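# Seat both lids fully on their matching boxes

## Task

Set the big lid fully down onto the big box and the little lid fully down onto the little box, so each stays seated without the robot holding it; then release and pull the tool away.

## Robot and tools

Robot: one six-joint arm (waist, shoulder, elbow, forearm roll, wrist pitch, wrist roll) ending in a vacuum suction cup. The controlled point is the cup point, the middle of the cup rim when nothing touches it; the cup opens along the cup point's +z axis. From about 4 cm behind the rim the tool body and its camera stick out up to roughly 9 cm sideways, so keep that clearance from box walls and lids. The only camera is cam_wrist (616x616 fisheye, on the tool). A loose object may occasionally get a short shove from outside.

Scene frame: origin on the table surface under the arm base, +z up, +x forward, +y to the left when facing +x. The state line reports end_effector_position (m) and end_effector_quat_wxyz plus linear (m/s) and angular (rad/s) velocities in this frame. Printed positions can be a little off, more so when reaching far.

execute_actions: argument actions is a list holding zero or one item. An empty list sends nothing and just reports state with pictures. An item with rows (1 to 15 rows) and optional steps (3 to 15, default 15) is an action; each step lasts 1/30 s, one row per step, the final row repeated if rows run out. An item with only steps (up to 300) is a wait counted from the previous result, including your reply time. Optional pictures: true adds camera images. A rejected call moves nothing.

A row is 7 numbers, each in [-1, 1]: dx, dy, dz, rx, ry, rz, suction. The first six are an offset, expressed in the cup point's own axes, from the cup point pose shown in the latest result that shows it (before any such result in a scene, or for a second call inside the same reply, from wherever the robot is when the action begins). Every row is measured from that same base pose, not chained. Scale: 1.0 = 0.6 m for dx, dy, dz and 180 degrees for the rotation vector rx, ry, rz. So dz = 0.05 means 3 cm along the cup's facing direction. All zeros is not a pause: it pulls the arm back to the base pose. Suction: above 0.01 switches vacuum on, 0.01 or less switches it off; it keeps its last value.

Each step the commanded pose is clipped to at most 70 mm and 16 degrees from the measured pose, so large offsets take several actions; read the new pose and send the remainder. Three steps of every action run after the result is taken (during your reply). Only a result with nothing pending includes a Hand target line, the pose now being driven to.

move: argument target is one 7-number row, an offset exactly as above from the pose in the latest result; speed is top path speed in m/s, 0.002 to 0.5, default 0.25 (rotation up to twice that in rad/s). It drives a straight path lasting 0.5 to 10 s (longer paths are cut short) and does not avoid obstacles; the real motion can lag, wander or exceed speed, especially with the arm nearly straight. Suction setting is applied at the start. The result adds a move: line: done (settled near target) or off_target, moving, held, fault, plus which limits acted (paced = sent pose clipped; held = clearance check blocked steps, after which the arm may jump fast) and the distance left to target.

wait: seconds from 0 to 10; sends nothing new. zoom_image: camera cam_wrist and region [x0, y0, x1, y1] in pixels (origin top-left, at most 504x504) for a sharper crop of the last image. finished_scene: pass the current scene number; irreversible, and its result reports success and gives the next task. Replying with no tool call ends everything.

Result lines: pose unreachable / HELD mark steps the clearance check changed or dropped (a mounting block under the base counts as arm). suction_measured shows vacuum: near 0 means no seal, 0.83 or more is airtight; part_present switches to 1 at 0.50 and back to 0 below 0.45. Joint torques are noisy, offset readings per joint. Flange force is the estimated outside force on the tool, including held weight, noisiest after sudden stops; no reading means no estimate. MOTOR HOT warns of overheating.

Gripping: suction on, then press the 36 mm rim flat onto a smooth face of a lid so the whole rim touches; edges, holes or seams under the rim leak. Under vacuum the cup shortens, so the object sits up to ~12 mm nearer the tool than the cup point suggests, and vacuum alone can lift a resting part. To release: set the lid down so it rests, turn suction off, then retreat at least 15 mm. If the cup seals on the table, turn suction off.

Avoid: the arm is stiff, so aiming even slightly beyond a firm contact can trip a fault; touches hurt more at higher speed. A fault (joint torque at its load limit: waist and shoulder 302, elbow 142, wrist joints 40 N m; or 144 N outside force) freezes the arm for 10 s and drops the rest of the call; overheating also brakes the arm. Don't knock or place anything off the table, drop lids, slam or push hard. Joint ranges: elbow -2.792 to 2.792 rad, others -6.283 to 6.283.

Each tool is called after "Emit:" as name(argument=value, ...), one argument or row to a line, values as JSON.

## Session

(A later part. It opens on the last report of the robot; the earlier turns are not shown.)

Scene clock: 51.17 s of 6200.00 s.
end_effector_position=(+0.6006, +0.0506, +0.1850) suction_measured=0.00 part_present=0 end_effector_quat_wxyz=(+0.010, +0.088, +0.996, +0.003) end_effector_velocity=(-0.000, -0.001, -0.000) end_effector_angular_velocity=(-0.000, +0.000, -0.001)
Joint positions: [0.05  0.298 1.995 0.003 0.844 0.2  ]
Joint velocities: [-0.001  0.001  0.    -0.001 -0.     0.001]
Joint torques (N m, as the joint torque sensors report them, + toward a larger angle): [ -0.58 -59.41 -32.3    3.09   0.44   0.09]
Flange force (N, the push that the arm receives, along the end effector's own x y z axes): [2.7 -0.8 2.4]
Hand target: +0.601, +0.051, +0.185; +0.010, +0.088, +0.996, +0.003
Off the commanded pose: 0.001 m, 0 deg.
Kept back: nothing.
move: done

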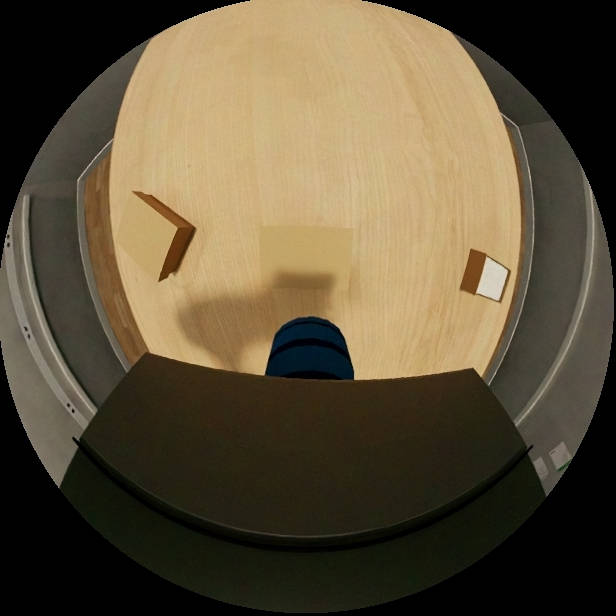

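Emit:
move(
  target=[-0.043, -0.005, 0.245, 0, 0, 0.005, 1],
  speed=0.15,
)

Emit:
move(
  target=[0, 0, 0.02, 0, 0, 0, 1],
  speed=0.02,
)

Scene clock: 52.73 s of 6200.00 s.
end_effector_position=(+0.6284, +0.0437, +0.0385) suction_measured=0.00 part_present=0 end_effector_quat_wxyz=(+0.010, +0.096, +0.995, +0.003) end_effector_velocity=(+0.000, +0.000, -0.001) end_effector_angular_velocity=(+0.000, -0.000, +0.000)
Joint positions: [0.038 0.523 2.016 0.004 0.597 0.202]
Joint velocities: [ 0.     0.002 -0.     0.    -0.002 -0.   ]
Joint torques (N m, as the joint torque sensors report them, + toward a larger angle): [  1.02 -72.67 -24.34   2.23   0.59   0.24]
Flange force (N, the push that the arm receives, along the end effector's own x y z axes): [2.1 -3.3 0.9]
Hand target: +0.628, +0.044, +0.038; +0.010, +0.096, +0.995, +0.003
Off the commanded pose: 0.000 m, 0 deg.
Kept back: nothing.
move: done

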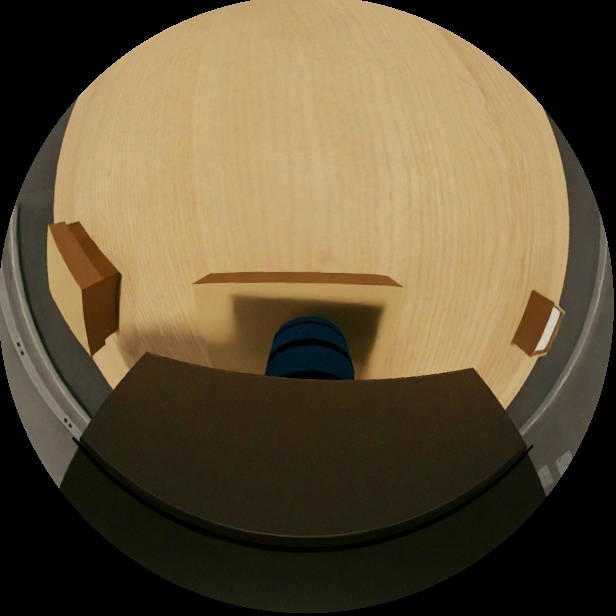

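Scene clock: 53.57 s of 6200.00 s.
end_effector_position=(+0.6287, +0.0437, +0.0265) suction_measured=0.00 part_present=0 end_effector_quat_wxyz=(+0.010, +0.096, +0.995, +0.003) end_effector_velocity=(-0.000, +0.000, -0.000) end_effector_angular_velocity=(+0.000, -0.000, +0.000)
Joint positions: [0.038 0.541 2.018 0.004 0.577 0.202]
Joint velocities: [ 0.     0.     0.     0.    -0.001 -0.   ]
Joint torques (N m, as the joint torque sensors report them, + toward a larger angle): [  0.31 -73.89 -23.59   2.11   0.42   0.27]
Flange force (N, the push that the arm receives, along the end effector's own x y z axes): [2.0 -1.8 0.5]
Hand target: +0.629, +0.044, +0.026; +0.010, +0.096, +0.995, +0.003
Off the commanded pose: 0.000 m, 0 deg.
Kept back: nothing.
move: done

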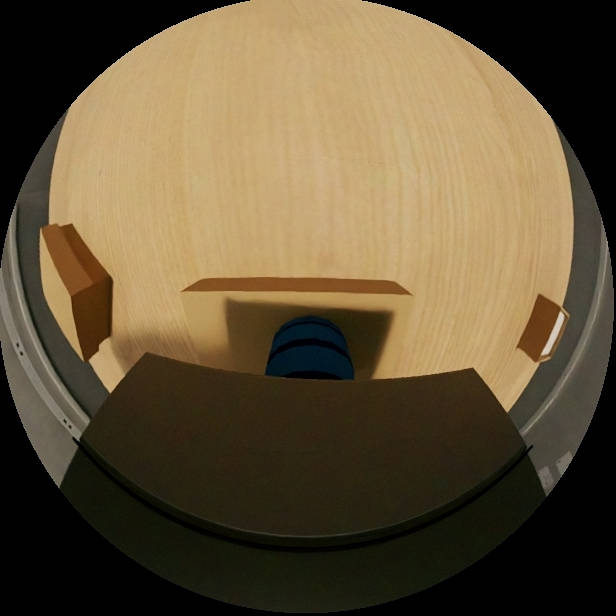

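Emit:
move(
  target=[0, 0, 0.012, 0, 0, 0, 1],
  speed=0.015,
)

Scene clock: 55.30 s of 6200.00 s.
end_effector_position=(+0.6288, +0.0437, +0.0193) suction_measured=0.84 part_present=1 end_effector_quat_wxyz=(+0.010, +0.096, +0.995, +0.003) end_effector_velocity=(+0.000, -0.001, +0.000) end_effector_angular_velocity=(-0.001, -0.001, -0.001)
Joint positions: [0.038 0.552 2.019 0.004 0.565 0.202]
Joint velocities: [-0.001 -0.     0.    -0.001 -0.001  0.002]
Joint torques (N m, as the joint torque sensors report them, + toward a larger angle): [  0.52 -75.13 -23.77   2.14   0.36   0.17]
Flange force (N, the push that the arm receives, along the end effector's own x y z axes): [2.3 -2.9 1.6]
Hand target: +0.629, +0.044, +0.019; +0.010, +0.096, +0.995, +0.003
Off the commanded pose: 0.000 m, 0 deg.
Kept back: nothing.
move: done

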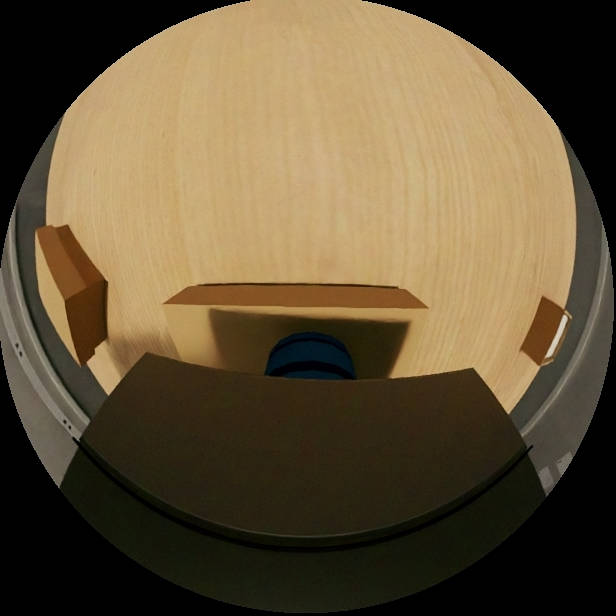

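Emit:
move(
  target=[0, 0, -0.2, 0, 0, 0, 1],
  speed=0.15,
)

Emit:
move(
  target=[0.058, -0.52, 0, 0, 0, 0.075, 1],
)

Scene clock: 56.67 s of 6200.00 s.
end_effector_position=(+0.6264, +0.0434, +0.1393) suction_measured=0.85 part_present=1 end_effector_quat_wxyz=(+0.010, +0.095, +0.995, +0.003) end_effector_velocity=(-0.000, -0.000, +0.002) end_effector_angular_velocity=(+0.000, -0.002, -0.000)
Joint positions: [0.038 0.385 1.976 0.003 0.775 0.202]
Joint velocities: [-0.    -0.003  0.     0.     0.001 -0.   ]
Joint torques (N m, as the joint torque sensors report them, + toward a larger angle): [  1.48 -64.41 -29.83   2.65   0.59   0.25]
Flange force (N, the push that the arm receives, along the end effector's own x y z axes): [3.9 -4.4 -0.9]
Hand target: +0.626, +0.043, +0.139; +0.010, +0.095, +0.995, +0.003
Off the commanded pose: 0.000 m, 0 deg.
Kept back: nothing.
move: done

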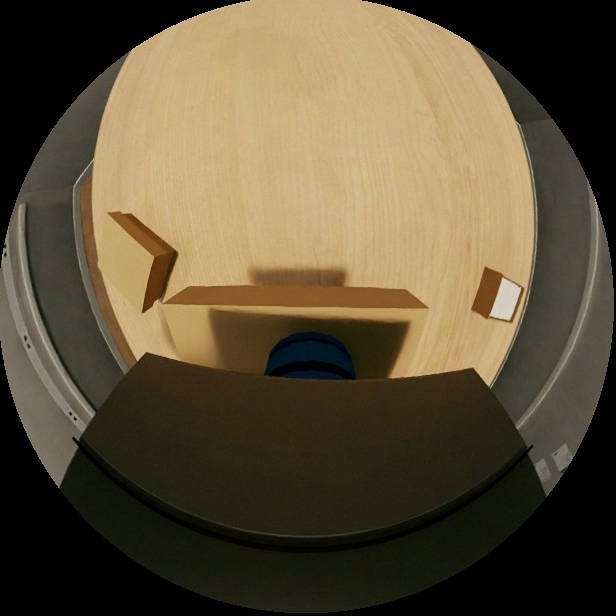

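Scene clock: 58.33 s of 6200.00 s.
end_effector_position=(+0.5337, -0.2567, +0.1363) suction_measured=0.85 part_present=1 end_effector_quat_wxyz=(+0.010, +0.212, +0.977, +0.004) end_effector_velocity=(-0.000, -0.001, -0.001) end_effector_angular_velocity=(-0.000, +0.001, -0.000)
Joint positions: [-0.484  0.342  2.046  0.007  0.75  -0.087]
Joint velocities: [-0.001  0.001 -0.    -0.001 -0.    -0.   ]
Joint torques (N m, as the joint torque sensors report them, + toward a larger angle): [  0.03 -61.8  -29.66   2.65   0.39   0.09]
Flange force (N, the push that the arm receives, along the end effector's own x y z axes): [2.3 0.2 3.2]
Hand target: +0.534, -0.257, +0.136; +0.010, +0.212, +0.977, +0.004
Off the commanded pose: 0.001 m, 0 deg.
Kept back: nothing.
move: done

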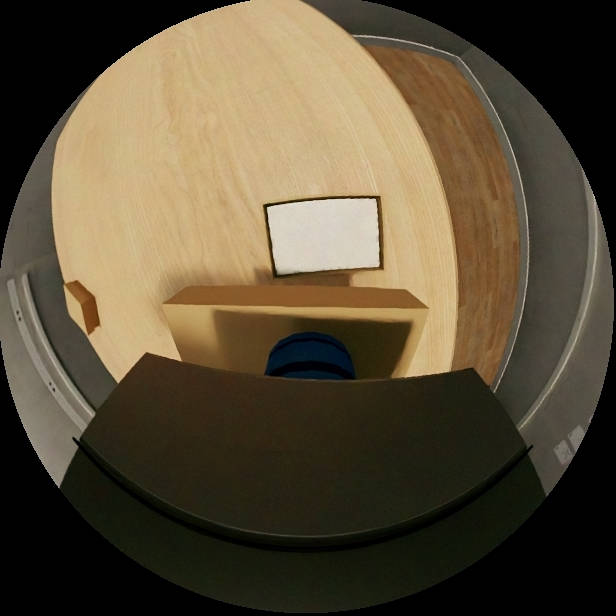

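Emit:
move(
  target=[-0.066, -0.048, 0.08, 0, 0, -0.03, 1],
  speed=0.1,
)

Emit:
zoom_image(
  camera="cam_wrist",
  region=[150, 190, 450, 340],
)

Scene clock: 59.57 s of 6200.00 s.
end_effector_position=(+0.5589, -0.2991, +0.0887) suction_measured=0.85 part_present=1 end_effector_quat_wxyz=(+0.010, +0.166, +0.986, +0.004) end_effector_velocity=(+0.000, -0.000, -0.000) end_effector_angular_velocity=(+0.000, -0.001, +0.000)
Joint positions: [-0.524  0.455  1.989  0.008  0.694 -0.221]
Joint velocities: [ 0.     0.    -0.     0.001 -0.    -0.001]
Joint torques (N m, as the joint torque sensors report them, + toward a larger angle): [  0.72 -70.59 -27.49   2.6    0.53   0.21]
Flange force (N, the push that the arm receives, along the end effector's own x y z axes): [2.4 -0.5 2.2]
Hand target: +0.559, -0.299, +0.089; +0.010, +0.166, +0.986, +0.004
Off the commanded pose: 0.000 m, 0 deg.
Kept back: nothing.
move: done

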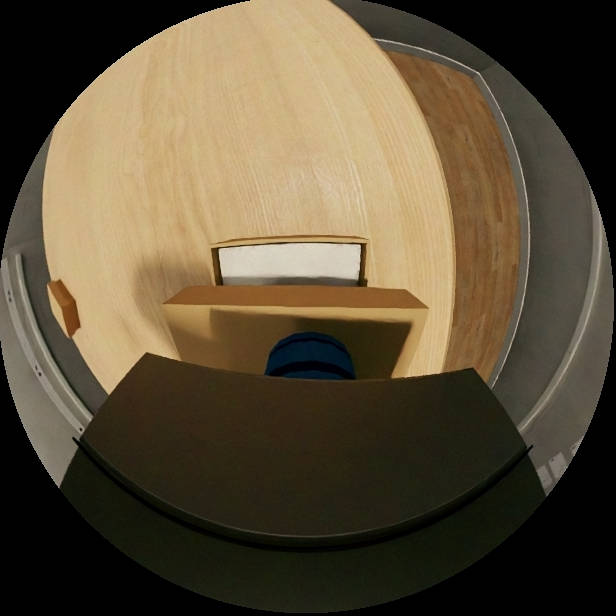

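Region (150, 190, 450, 340) of cam_wrist's 616x616 image, scaled by 1.680, with more detail than that image has.

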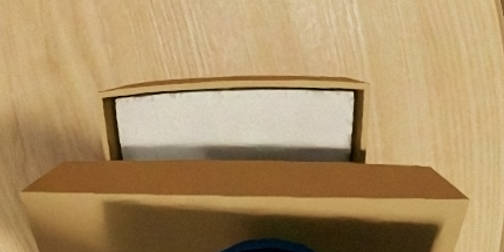

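Emit:
move(
  target=[-0.023, 0.005, 0.033, 0, 0, -0.015, 1],
  speed=0.05,
)

Emit:
zoom_image(
  camera="cam_wrist",
  region=[150, 190, 450, 340],
)

Scene clock: 60.57 s of 6200.00 s.
end_effector_position=(+0.5733, -0.3007, +0.0692) suction_measured=0.85 part_present=1 end_effector_quat_wxyz=(+0.010, +0.142, +0.990, +0.004) end_effector_velocity=(-0.000, -0.000, +0.000) end_effector_angular_velocity=(-0.001, -0.001, +0.001)
Joint positions: [-0.514  0.497  1.969  0.008  0.672 -0.259]
Joint velocities: [-0.    -0.001  0.    -0.001 -0.    -0.   ]
Joint torques (N m, as the joint torque sensors report them, + toward a larger angle): [  1.43 -73.77 -26.58   2.33   0.44   0.18]
Flange force (N, the push that the arm receives, along the end effector's own x y z axes): [2.4 -1.7 1.6]
Hand target: +0.573, -0.301, +0.069; +0.010, +0.142, +0.990, +0.004
Off the commanded pose: 0.000 m, 0 deg.
Kept back: nothing.
move: done

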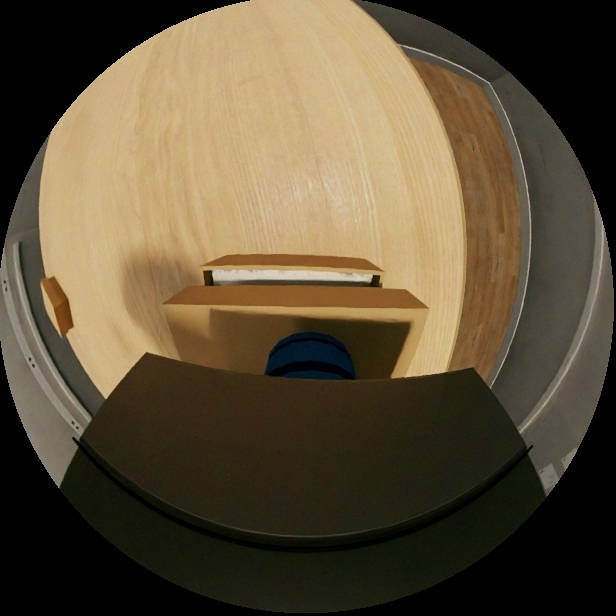

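Region (150, 190, 450, 340) of cam_wrist's 616x616 image, scaled by 1.680, with more detail than that image has.

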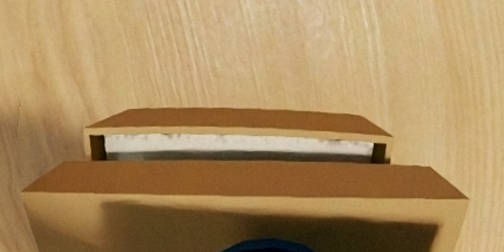

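Emit:
move(
  target=[-0.008, 0.0065, 0.013, 0, 0, 0.003, 1],
  speed=0.03,
)

Emit:
zoom_image(
  camera="cam_wrist",
  region=[150, 190, 450, 340],
)

Scene clock: 61.50 s of 6200.00 s.
end_effector_position=(+0.5792, -0.2982, +0.0615) suction_measured=0.85 part_present=1 end_effector_quat_wxyz=(+0.010, +0.147, +0.989, +0.004) end_effector_velocity=(+0.000, +0.000, +0.000) end_effector_angular_velocity=(-0.000, +0.000, +0.001)
Joint positions: [-0.507  0.512  1.964  0.008  0.662 -0.242]
Joint velocities: [ 0.001  0.    -0.    -0.     0.     0.001]
Joint torques (N m, as the joint torque sensors report them, + toward a larger angle): [  1.46 -74.25 -26.5    2.39   0.49   0.18]
Flange force (N, the push that the arm receives, along the end effector's own x y z axes): [3.4 -1.6 1.0]
Hand target: +0.579, -0.298, +0.062; +0.010, +0.147, +0.989, +0.004
Off the commanded pose: 0.000 m, 0 deg.
Kept back: nothing.
move: done

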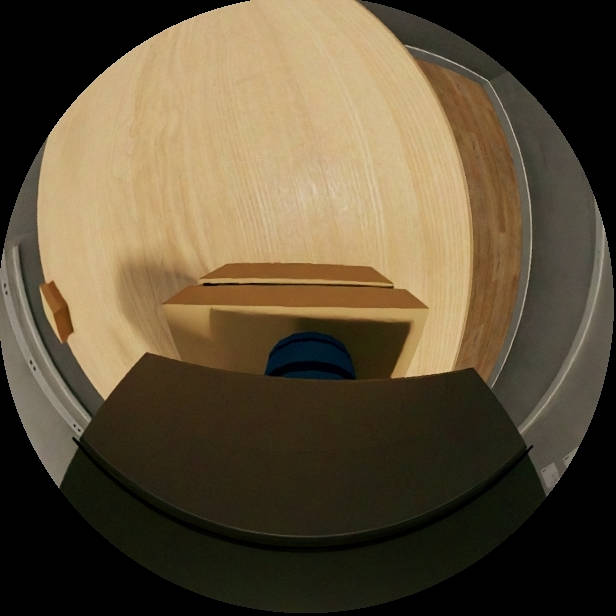

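Region (150, 190, 450, 340) of cam_wrist's 616x616 image, scaled by 1.680, with more detail than that image has.

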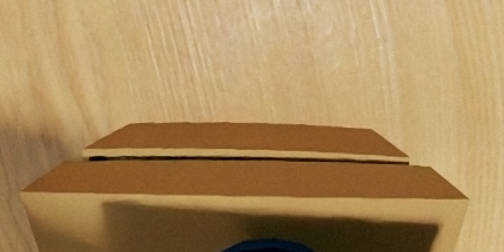

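Emit:
move(
  target=[-0.0085, 0.0005, 0, 0, 0, 0.003, 1],
  speed=0.02,
)

Emit:
move(
  target=[0, 0, 0.012, 0, 0, 0, 1],
  speed=0.01,
)

Scene clock: 62.43 s of 6200.00 s.
end_effector_position=(+0.5841, -0.2994, +0.0616) suction_measured=0.85 part_present=1 end_effector_quat_wxyz=(+0.010, +0.152, +0.988, +0.004) end_effector_velocity=(+0.000, -0.001, +0.001) end_effector_angular_velocity=(-0.000, -0.001, -0.001)
Joint positions: [-0.504  0.517  1.954  0.008  0.667 -0.231]
Joint velocities: [-0.001 -0.001 -0.    -0.     0.001  0.   ]
Joint torques (N m, as the joint torque sensors report them, + toward a larger angle): [  1.03 -74.75 -26.8    2.54   0.39   0.17]
Flange force (N, the push that the arm receives, along the end effector's own x y z axes): [3.7 -0.7 0.3]
Hand target: +0.584, -0.299, +0.062; +0.010, +0.152, +0.988, +0.004
Off the commanded pose: 0.000 m, 0 deg.
Kept back: nothing.
move: done

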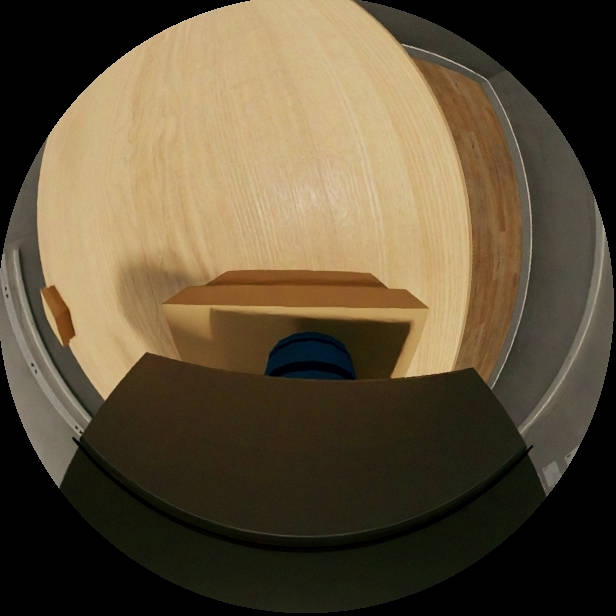

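Scene clock: 63.37 s of 6200.00 s.
end_effector_position=(+0.5843, -0.2994, +0.0544) suction_measured=0.85 part_present=1 end_effector_quat_wxyz=(+0.010, +0.152, +0.988, +0.004) end_effector_velocity=(+0.000, +0.000, -0.001) end_effector_angular_velocity=(+0.001, -0.001, -0.001)
Joint positions: [-0.504  0.527  1.956  0.008  0.655 -0.231]
Joint velocities: [ 0.     0.001  0.     0.001 -0.001  0.   ]
Joint torques (N m, as the joint torque sensors report them, + toward a larger angle): [ -0.45 -72.63 -24.03   2.24   0.61   0.32]
Flange force (N, the push that the arm receives, along the end effector's own x y z axes): [1.1 1.0 -3.1]
Hand target: +0.584, -0.299, +0.054; +0.010, +0.152, +0.988, +0.004
Off the commanded pose: 0.000 m, 0 deg.
Kept back: nothing.
move: done

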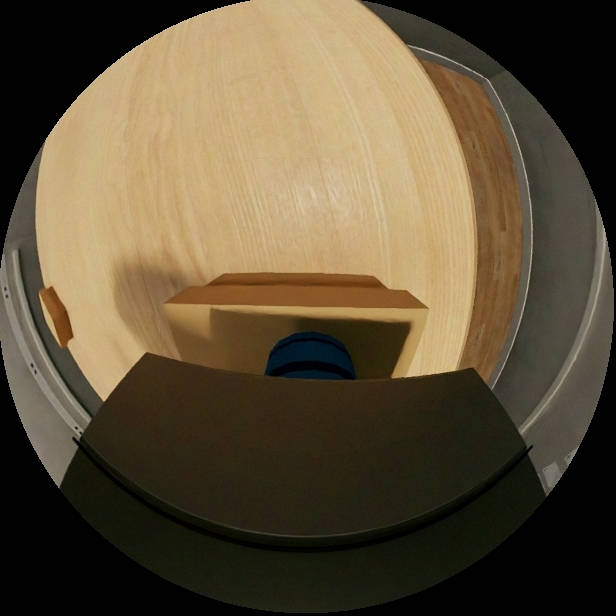

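Emit:
move(
  target=[0, -0.0035, -0.006, 0, 0, 0, 1],
  speed=0.01,
)

Emit:
move(
  target=[0, 0, 0.009, 0, 0, 0, 1],
  speed=0.008,
)

Scene clock: 64.30 s of 6200.00 s.
end_effector_position=(+0.5836, -0.3014, +0.0580) suction_measured=0.85 part_present=1 end_effector_quat_wxyz=(+0.010, +0.152, +0.988, +0.004) end_effector_velocity=(-0.000, -0.000, +0.000) end_effector_angular_velocity=(-0.000, +0.001, -0.001)
Joint positions: [-0.508  0.522  1.954  0.008  0.661 -0.234]
Joint velocities: [-0.    -0.001 -0.    -0.001  0.001  0.001]
Joint torques (N m, as the joint torque sensors report them, + toward a larger angle): [  1.13 -76.42 -26.79   2.45   0.5    0.29]
Flange force (N, the push that the arm receives, along the end effector's own x y z axes): [2.7 -1.2 2.6]
Hand target: +0.584, -0.301, +0.058; +0.010, +0.152, +0.988, +0.004
Off the commanded pose: 0.000 m, 0 deg.
Kept back: nothing.
move: done

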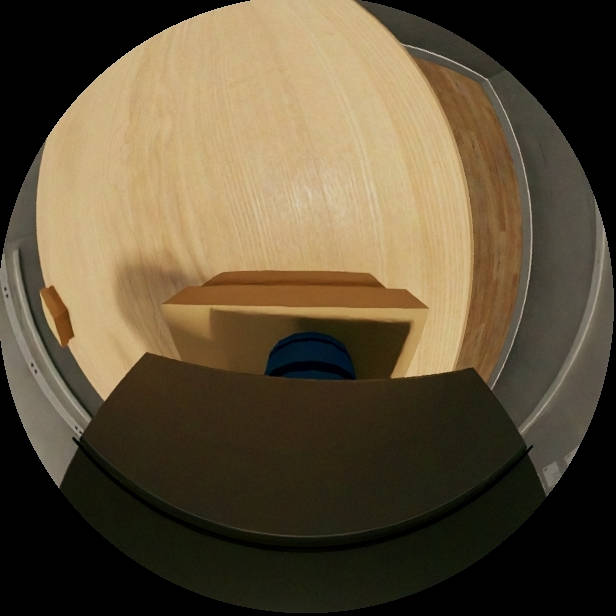

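Scene clock: 65.20 s of 6200.00 s.
end_effector_position=(+0.5837, -0.3014, +0.0526) suction_measured=0.85 part_present=1 end_effector_quat_wxyz=(+0.010, +0.152, +0.988, +0.004) end_effector_velocity=(-0.000, +0.001, -0.001) end_effector_angular_velocity=(+0.001, +0.002, +0.000)
Joint positions: [-0.508  0.53   1.956  0.008  0.652 -0.234]
Joint velocities: [ 0.001  0.001 -0.    -0.001  0.     0.001]
Joint torques (N m, as the joint torque sensors report them, + toward a larger angle): [  1.58 -73.48 -24.35   2.51   0.47   0.3 ]
Flange force (N, the push that the arm receives, along the end effector's own x y z axes): [1.5 -2.1 -1.6]
Hand target: +0.584, -0.301, +0.053; +0.010, +0.152, +0.988, +0.004
Off the commanded pose: 0.000 m, 0 deg.
Kept back: nothing.
move: done

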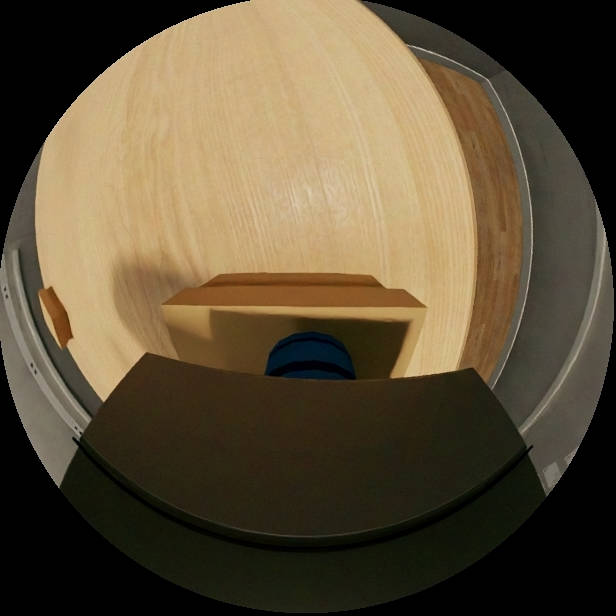

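Emit:
move(
  target=[0, 0.0017, -0.008, 0, 0, 0, 1],
  speed=0.01,
)

Emit:
move(
  target=[0, 0, 0.009, 0, 0, 0, 1],
  speed=0.008,
)

Scene clock: 66.13 s of 6200.00 s.
end_effector_position=(+0.5839, -0.3004, +0.0574) suction_measured=0.85 part_present=1 end_effector_quat_wxyz=(+0.010, +0.152, +0.988, +0.004) end_effector_velocity=(+0.000, -0.000, +0.001) end_effector_angular_velocity=(-0.001, -0.001, -0.001)
Joint positions: [-0.506  0.523  1.955  0.008  0.66  -0.232]
Joint velocities: [-0.    -0.001 -0.    -0.    -0.     0.   ]
Joint torques (N m, as the joint torque sensors report them, + toward a larger angle): [  0.68 -75.23 -26.52   2.47   0.39   0.22]
Flange force (N, the push that the arm receives, along the end effector's own x y z axes): [2.9 -0.4 1.5]
Hand target: +0.584, -0.300, +0.057; +0.010, +0.152, +0.988, +0.004
Off the commanded pose: 0.000 m, 0 deg.
Kept back: nothing.
move: done

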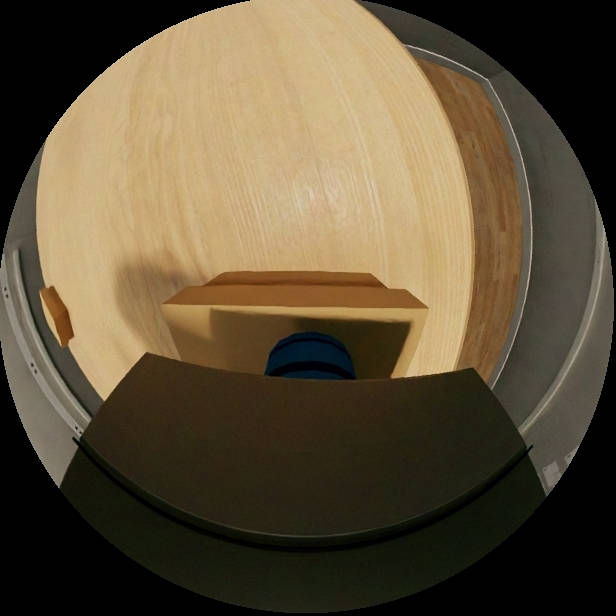

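Scene clock: 67.03 s of 6200.00 s.
end_effector_position=(+0.5840, -0.3004, +0.0520) suction_measured=0.85 part_present=1 end_effector_quat_wxyz=(+0.010, +0.152, +0.988, +0.004) end_effector_velocity=(-0.000, +0.000, -0.001) end_effector_angular_velocity=(+0.001, +0.001, -0.001)
Joint positions: [-0.506  0.53   1.956  0.008  0.651 -0.232]
Joint velocities: [-0.     0.001  0.     0.001  0.001  0.   ]
Joint torques (N m, as the joint torque sensors report them, + toward a larger angle): [  1.25 -72.88 -24.14   2.41   0.56   0.16]
Flange force (N, the push that the arm receives, along the end effector's own x y z axes): [1.9 -1.4 -2.8]
Hand target: +0.584, -0.300, +0.052; +0.010, +0.152, +0.988, +0.004
Off the commanded pose: 0.000 m, 0 deg.
Kept back: nothing.
move: done

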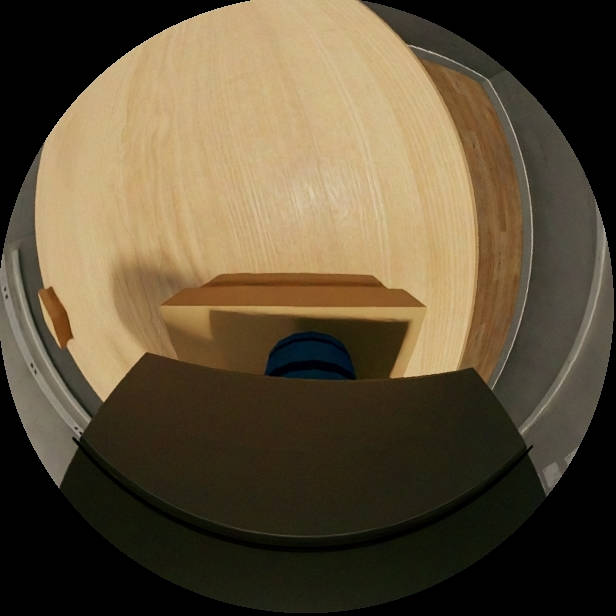

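Emit:
move(
  target=[-0.0025, 0.0008, -0.008, 0, 0, 0, 1],
  speed=0.01,
)

Emit:
move(
  target=[0, 0, 0.009, 0, 0, 0, 1],
  speed=0.008,
)

Scene clock: 68.00 s of 6200.00 s.
end_effector_position=(+0.5855, -0.3004, +0.0569) suction_measured=0.85 part_present=1 end_effector_quat_wxyz=(+0.010, +0.152, +0.988, +0.004) end_effector_velocity=(+0.001, -0.000, +0.001) end_effector_angular_velocity=(-0.002, -0.003, +0.001)
Joint positions: [-0.505  0.525  1.952  0.008  0.66  -0.231]
Joint velocities: [ 0.001 -0.002 -0.    -0.    -0.001 -0.   ]
Joint torques (N m, as the joint torque sensors report them, + toward a larger angle): [  0.66 -76.03 -26.67   2.38   0.55   0.24]
Flange force (N, the push that the arm receives, along the end effector's own x y z axes): [3.0 0.0 1.6]
Hand target: +0.585, -0.300, +0.057; +0.010, +0.152, +0.988, +0.004
Off the commanded pose: 0.000 m, 0 deg.
Kept back: nothing.
move: done

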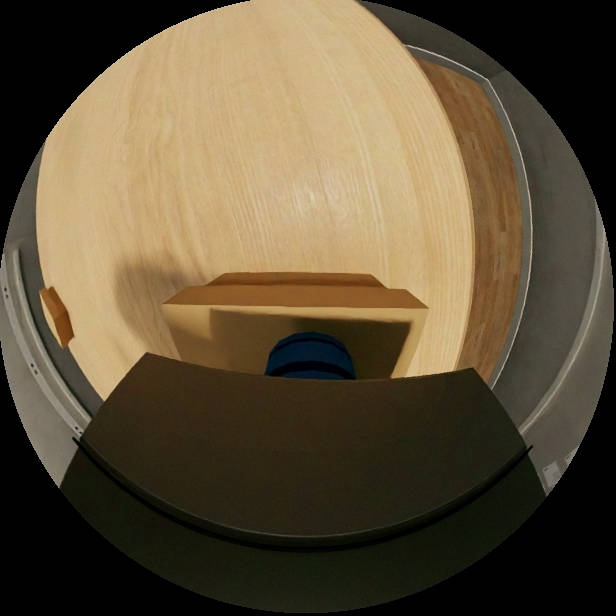

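Scene clock: 68.90 s of 6200.00 s.
end_effector_position=(+0.5853, -0.3002, +0.0513) suction_measured=0.85 part_present=1 end_effector_quat_wxyz=(+0.010, +0.152, +0.988, +0.004) end_effector_velocity=(-0.000, +0.000, -0.000) end_effector_angular_velocity=(-0.000, +0.001, +0.001)
Joint positions: [-0.505  0.533  1.954  0.008  0.651 -0.231]
Joint velocities: [ 0.001  0.     0.    -0.001 -0.     0.001]
Joint torques (N m, as the joint torque sensors report them, + toward a larger angle): [  0.58 -76.35 -26.28   2.42   0.37   0.16]
Flange force (N, the push that the arm receives, along the end effector's own x y z axes): [2.4 -0.1 2.2]
Hand target: +0.586, -0.300, +0.051; +0.010, +0.152, +0.988, +0.004
Off the commanded pose: 0.000 m, 0 deg.
Kept back: nothing.
move: done

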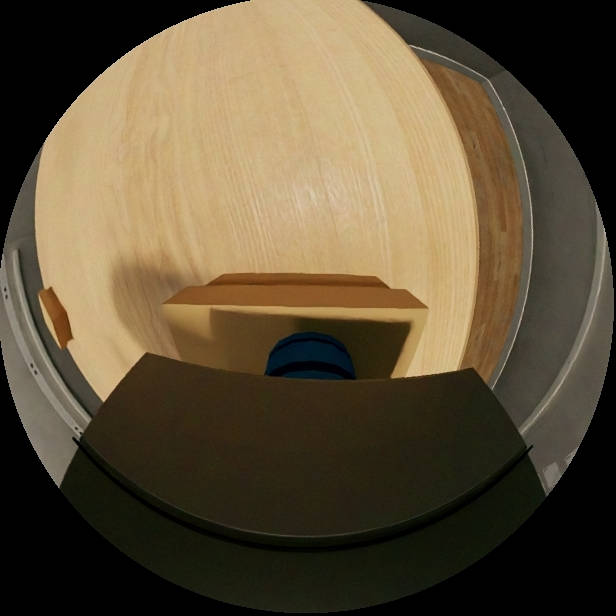

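Emit:
move(
  target=[0, 0, 0.009, 0, 0, 0, 1],
  speed=0.01,
)

Emit:
move(
  target=[0, 0, 0.008, 0, 0, 0, 1],
  speed=0.01,
)

Scene clock: 69.90 s of 6200.00 s.
end_effector_position=(+0.5854, -0.3002, +0.0459) suction_measured=0.85 part_present=1 end_effector_quat_wxyz=(+0.010, +0.152, +0.988, +0.004) end_effector_velocity=(+0.000, +0.001, +0.000) end_effector_angular_velocity=(+0.000, +0.000, +0.002)
Joint positions: [-0.505  0.54   1.955  0.008  0.642 -0.231]
Joint velocities: [ 0.001 -0.    -0.    -0.     0.001 -0.   ]
Joint torques (N m, as the joint torque sensors report them, + toward a larger angle): [  0.34 -76.51 -25.54   2.46   0.41   0.09]
Flange force (N, the push that the arm receives, along the end effector's own x y z axes): [1.7 0.3 1.6]
Hand target: +0.585, -0.300, +0.046; +0.010, +0.152, +0.988, +0.004
Off the commanded pose: 0.000 m, 0 deg.
Kept back: nothing.
move: done

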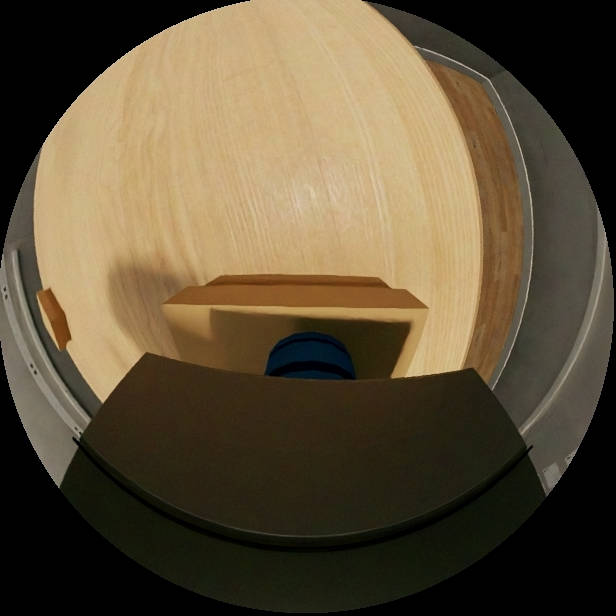

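Scene clock: 70.60 s of 6200.00 s.
end_effector_position=(+0.5855, -0.3002, +0.0411) suction_measured=0.85 part_present=1 end_effector_quat_wxyz=(+0.010, +0.152, +0.988, +0.004) end_effector_velocity=(-0.001, -0.000, -0.001) end_effector_angular_velocity=(+0.001, +0.002, -0.001)
Joint positions: [-0.505  0.547  1.956  0.008  0.635 -0.231]
Joint velocities: [-0.001  0.001  0.     0.     0.001 -0.001]
Joint torques (N m, as the joint torque sensors report them, + toward a larger angle): [  1.27 -76.68 -25.49   2.25   0.5    0.19]
Flange force (N, the push that the arm receives, along the end effector's own x y z axes): [2.6 -1.6 2.0]
Hand target: +0.586, -0.300, +0.041; +0.010, +0.152, +0.988, +0.004
Off the commanded pose: 0.000 m, 0 deg.
Kept back: nothing.
move: done

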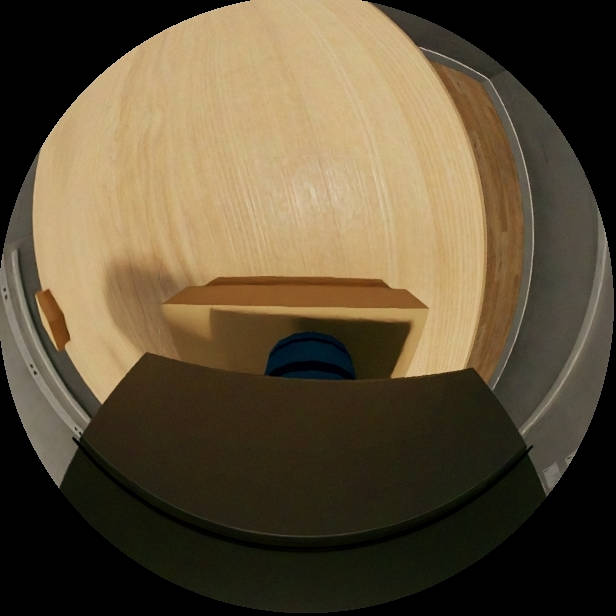

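Emit:
move(
  target=[0, 0, 0, 0, 0, 0, 0],
)

Emit:
move(
  target=[0.1, 0.2, -0.25, 0, 0, 0, 0],
  speed=0.1,
)

Scene clock: 71.53 s of 6200.00 s.
end_effector_position=(+0.5855, -0.3002, +0.0411) suction_measured=0.00 part_present=0 end_effector_quat_wxyz=(+0.010, +0.152, +0.988, +0.004) end_effector_velocity=(-0.000, +0.000, +0.000) end_effector_angular_velocity=(+0.000, +0.001, -0.001)
Joint positions: [-0.505  0.547  1.956  0.008  0.635 -0.231]
Joint velocities: [ 0.    -0.    -0.     0.     0.001  0.001]
Joint torques (N m, as the joint torque sensors report them, + toward a larger angle): [  0.92 -72.85 -23.68   2.36   0.4    0.25]
Flange force (N, the push that the arm receives, along the end effector's own x y z axes): [2.8 -0.7 -4.6]
Hand target: +0.586, -0.300, +0.041; +0.010, +0.152, +0.988, +0.004
Off the commanded pose: 0.000 m, 0 deg.
Kept back: nothing.
move: done

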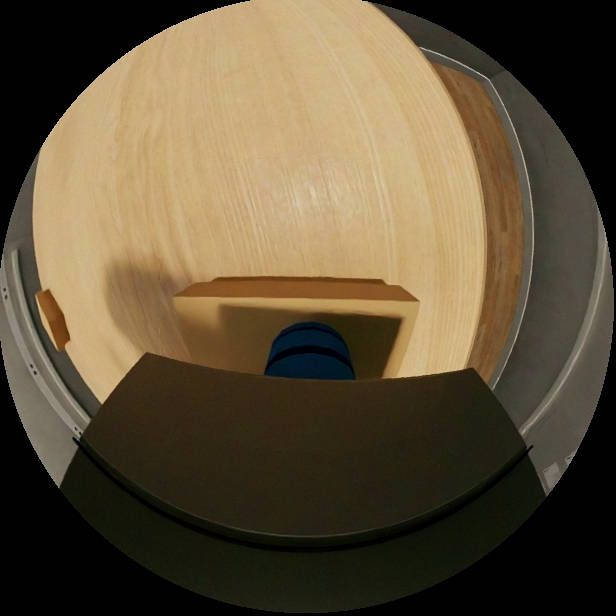

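Scene clock: 73.87 s of 6200.00 s.
end_effector_position=(+0.5609, -0.1682, +0.1911) suction_measured=0.00 part_present=0 end_effector_quat_wxyz=(+0.010, +0.152, +0.988, +0.004) end_effector_velocity=(-0.001, -0.001, -0.000) end_effector_angular_velocity=(-0.000, +0.003, -0.001)
Joint positions: [-0.327  0.267  2.021  0.006  0.85  -0.05 ]
Joint velocities: [-0.001  0.001 -0.    -0.001  0.002  0.001]
Joint torques (N m, as the joint torque sensors report them, + toward a larger angle): [  0.58 -56.46 -31.98   2.98   0.51   0.21]
Flange force (N, the push that the arm receives, along the end effector's own x y z axes): [2.1 -1.7 2.4]
Hand target: +0.561, -0.168, +0.191; +0.010, +0.152, +0.988, +0.004
Off the commanded pose: 0.000 m, 0 deg.
Kept back: nothing.
move: done

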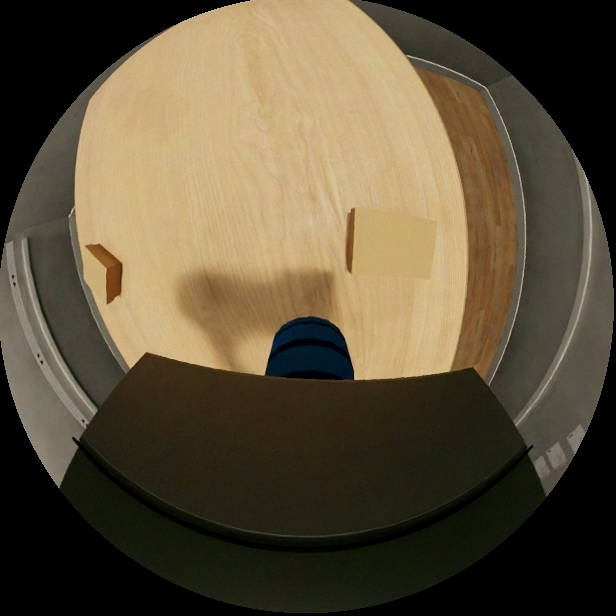

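Emit:
finished_scene(
  scene=1,
)

The scene is finished: the task was done.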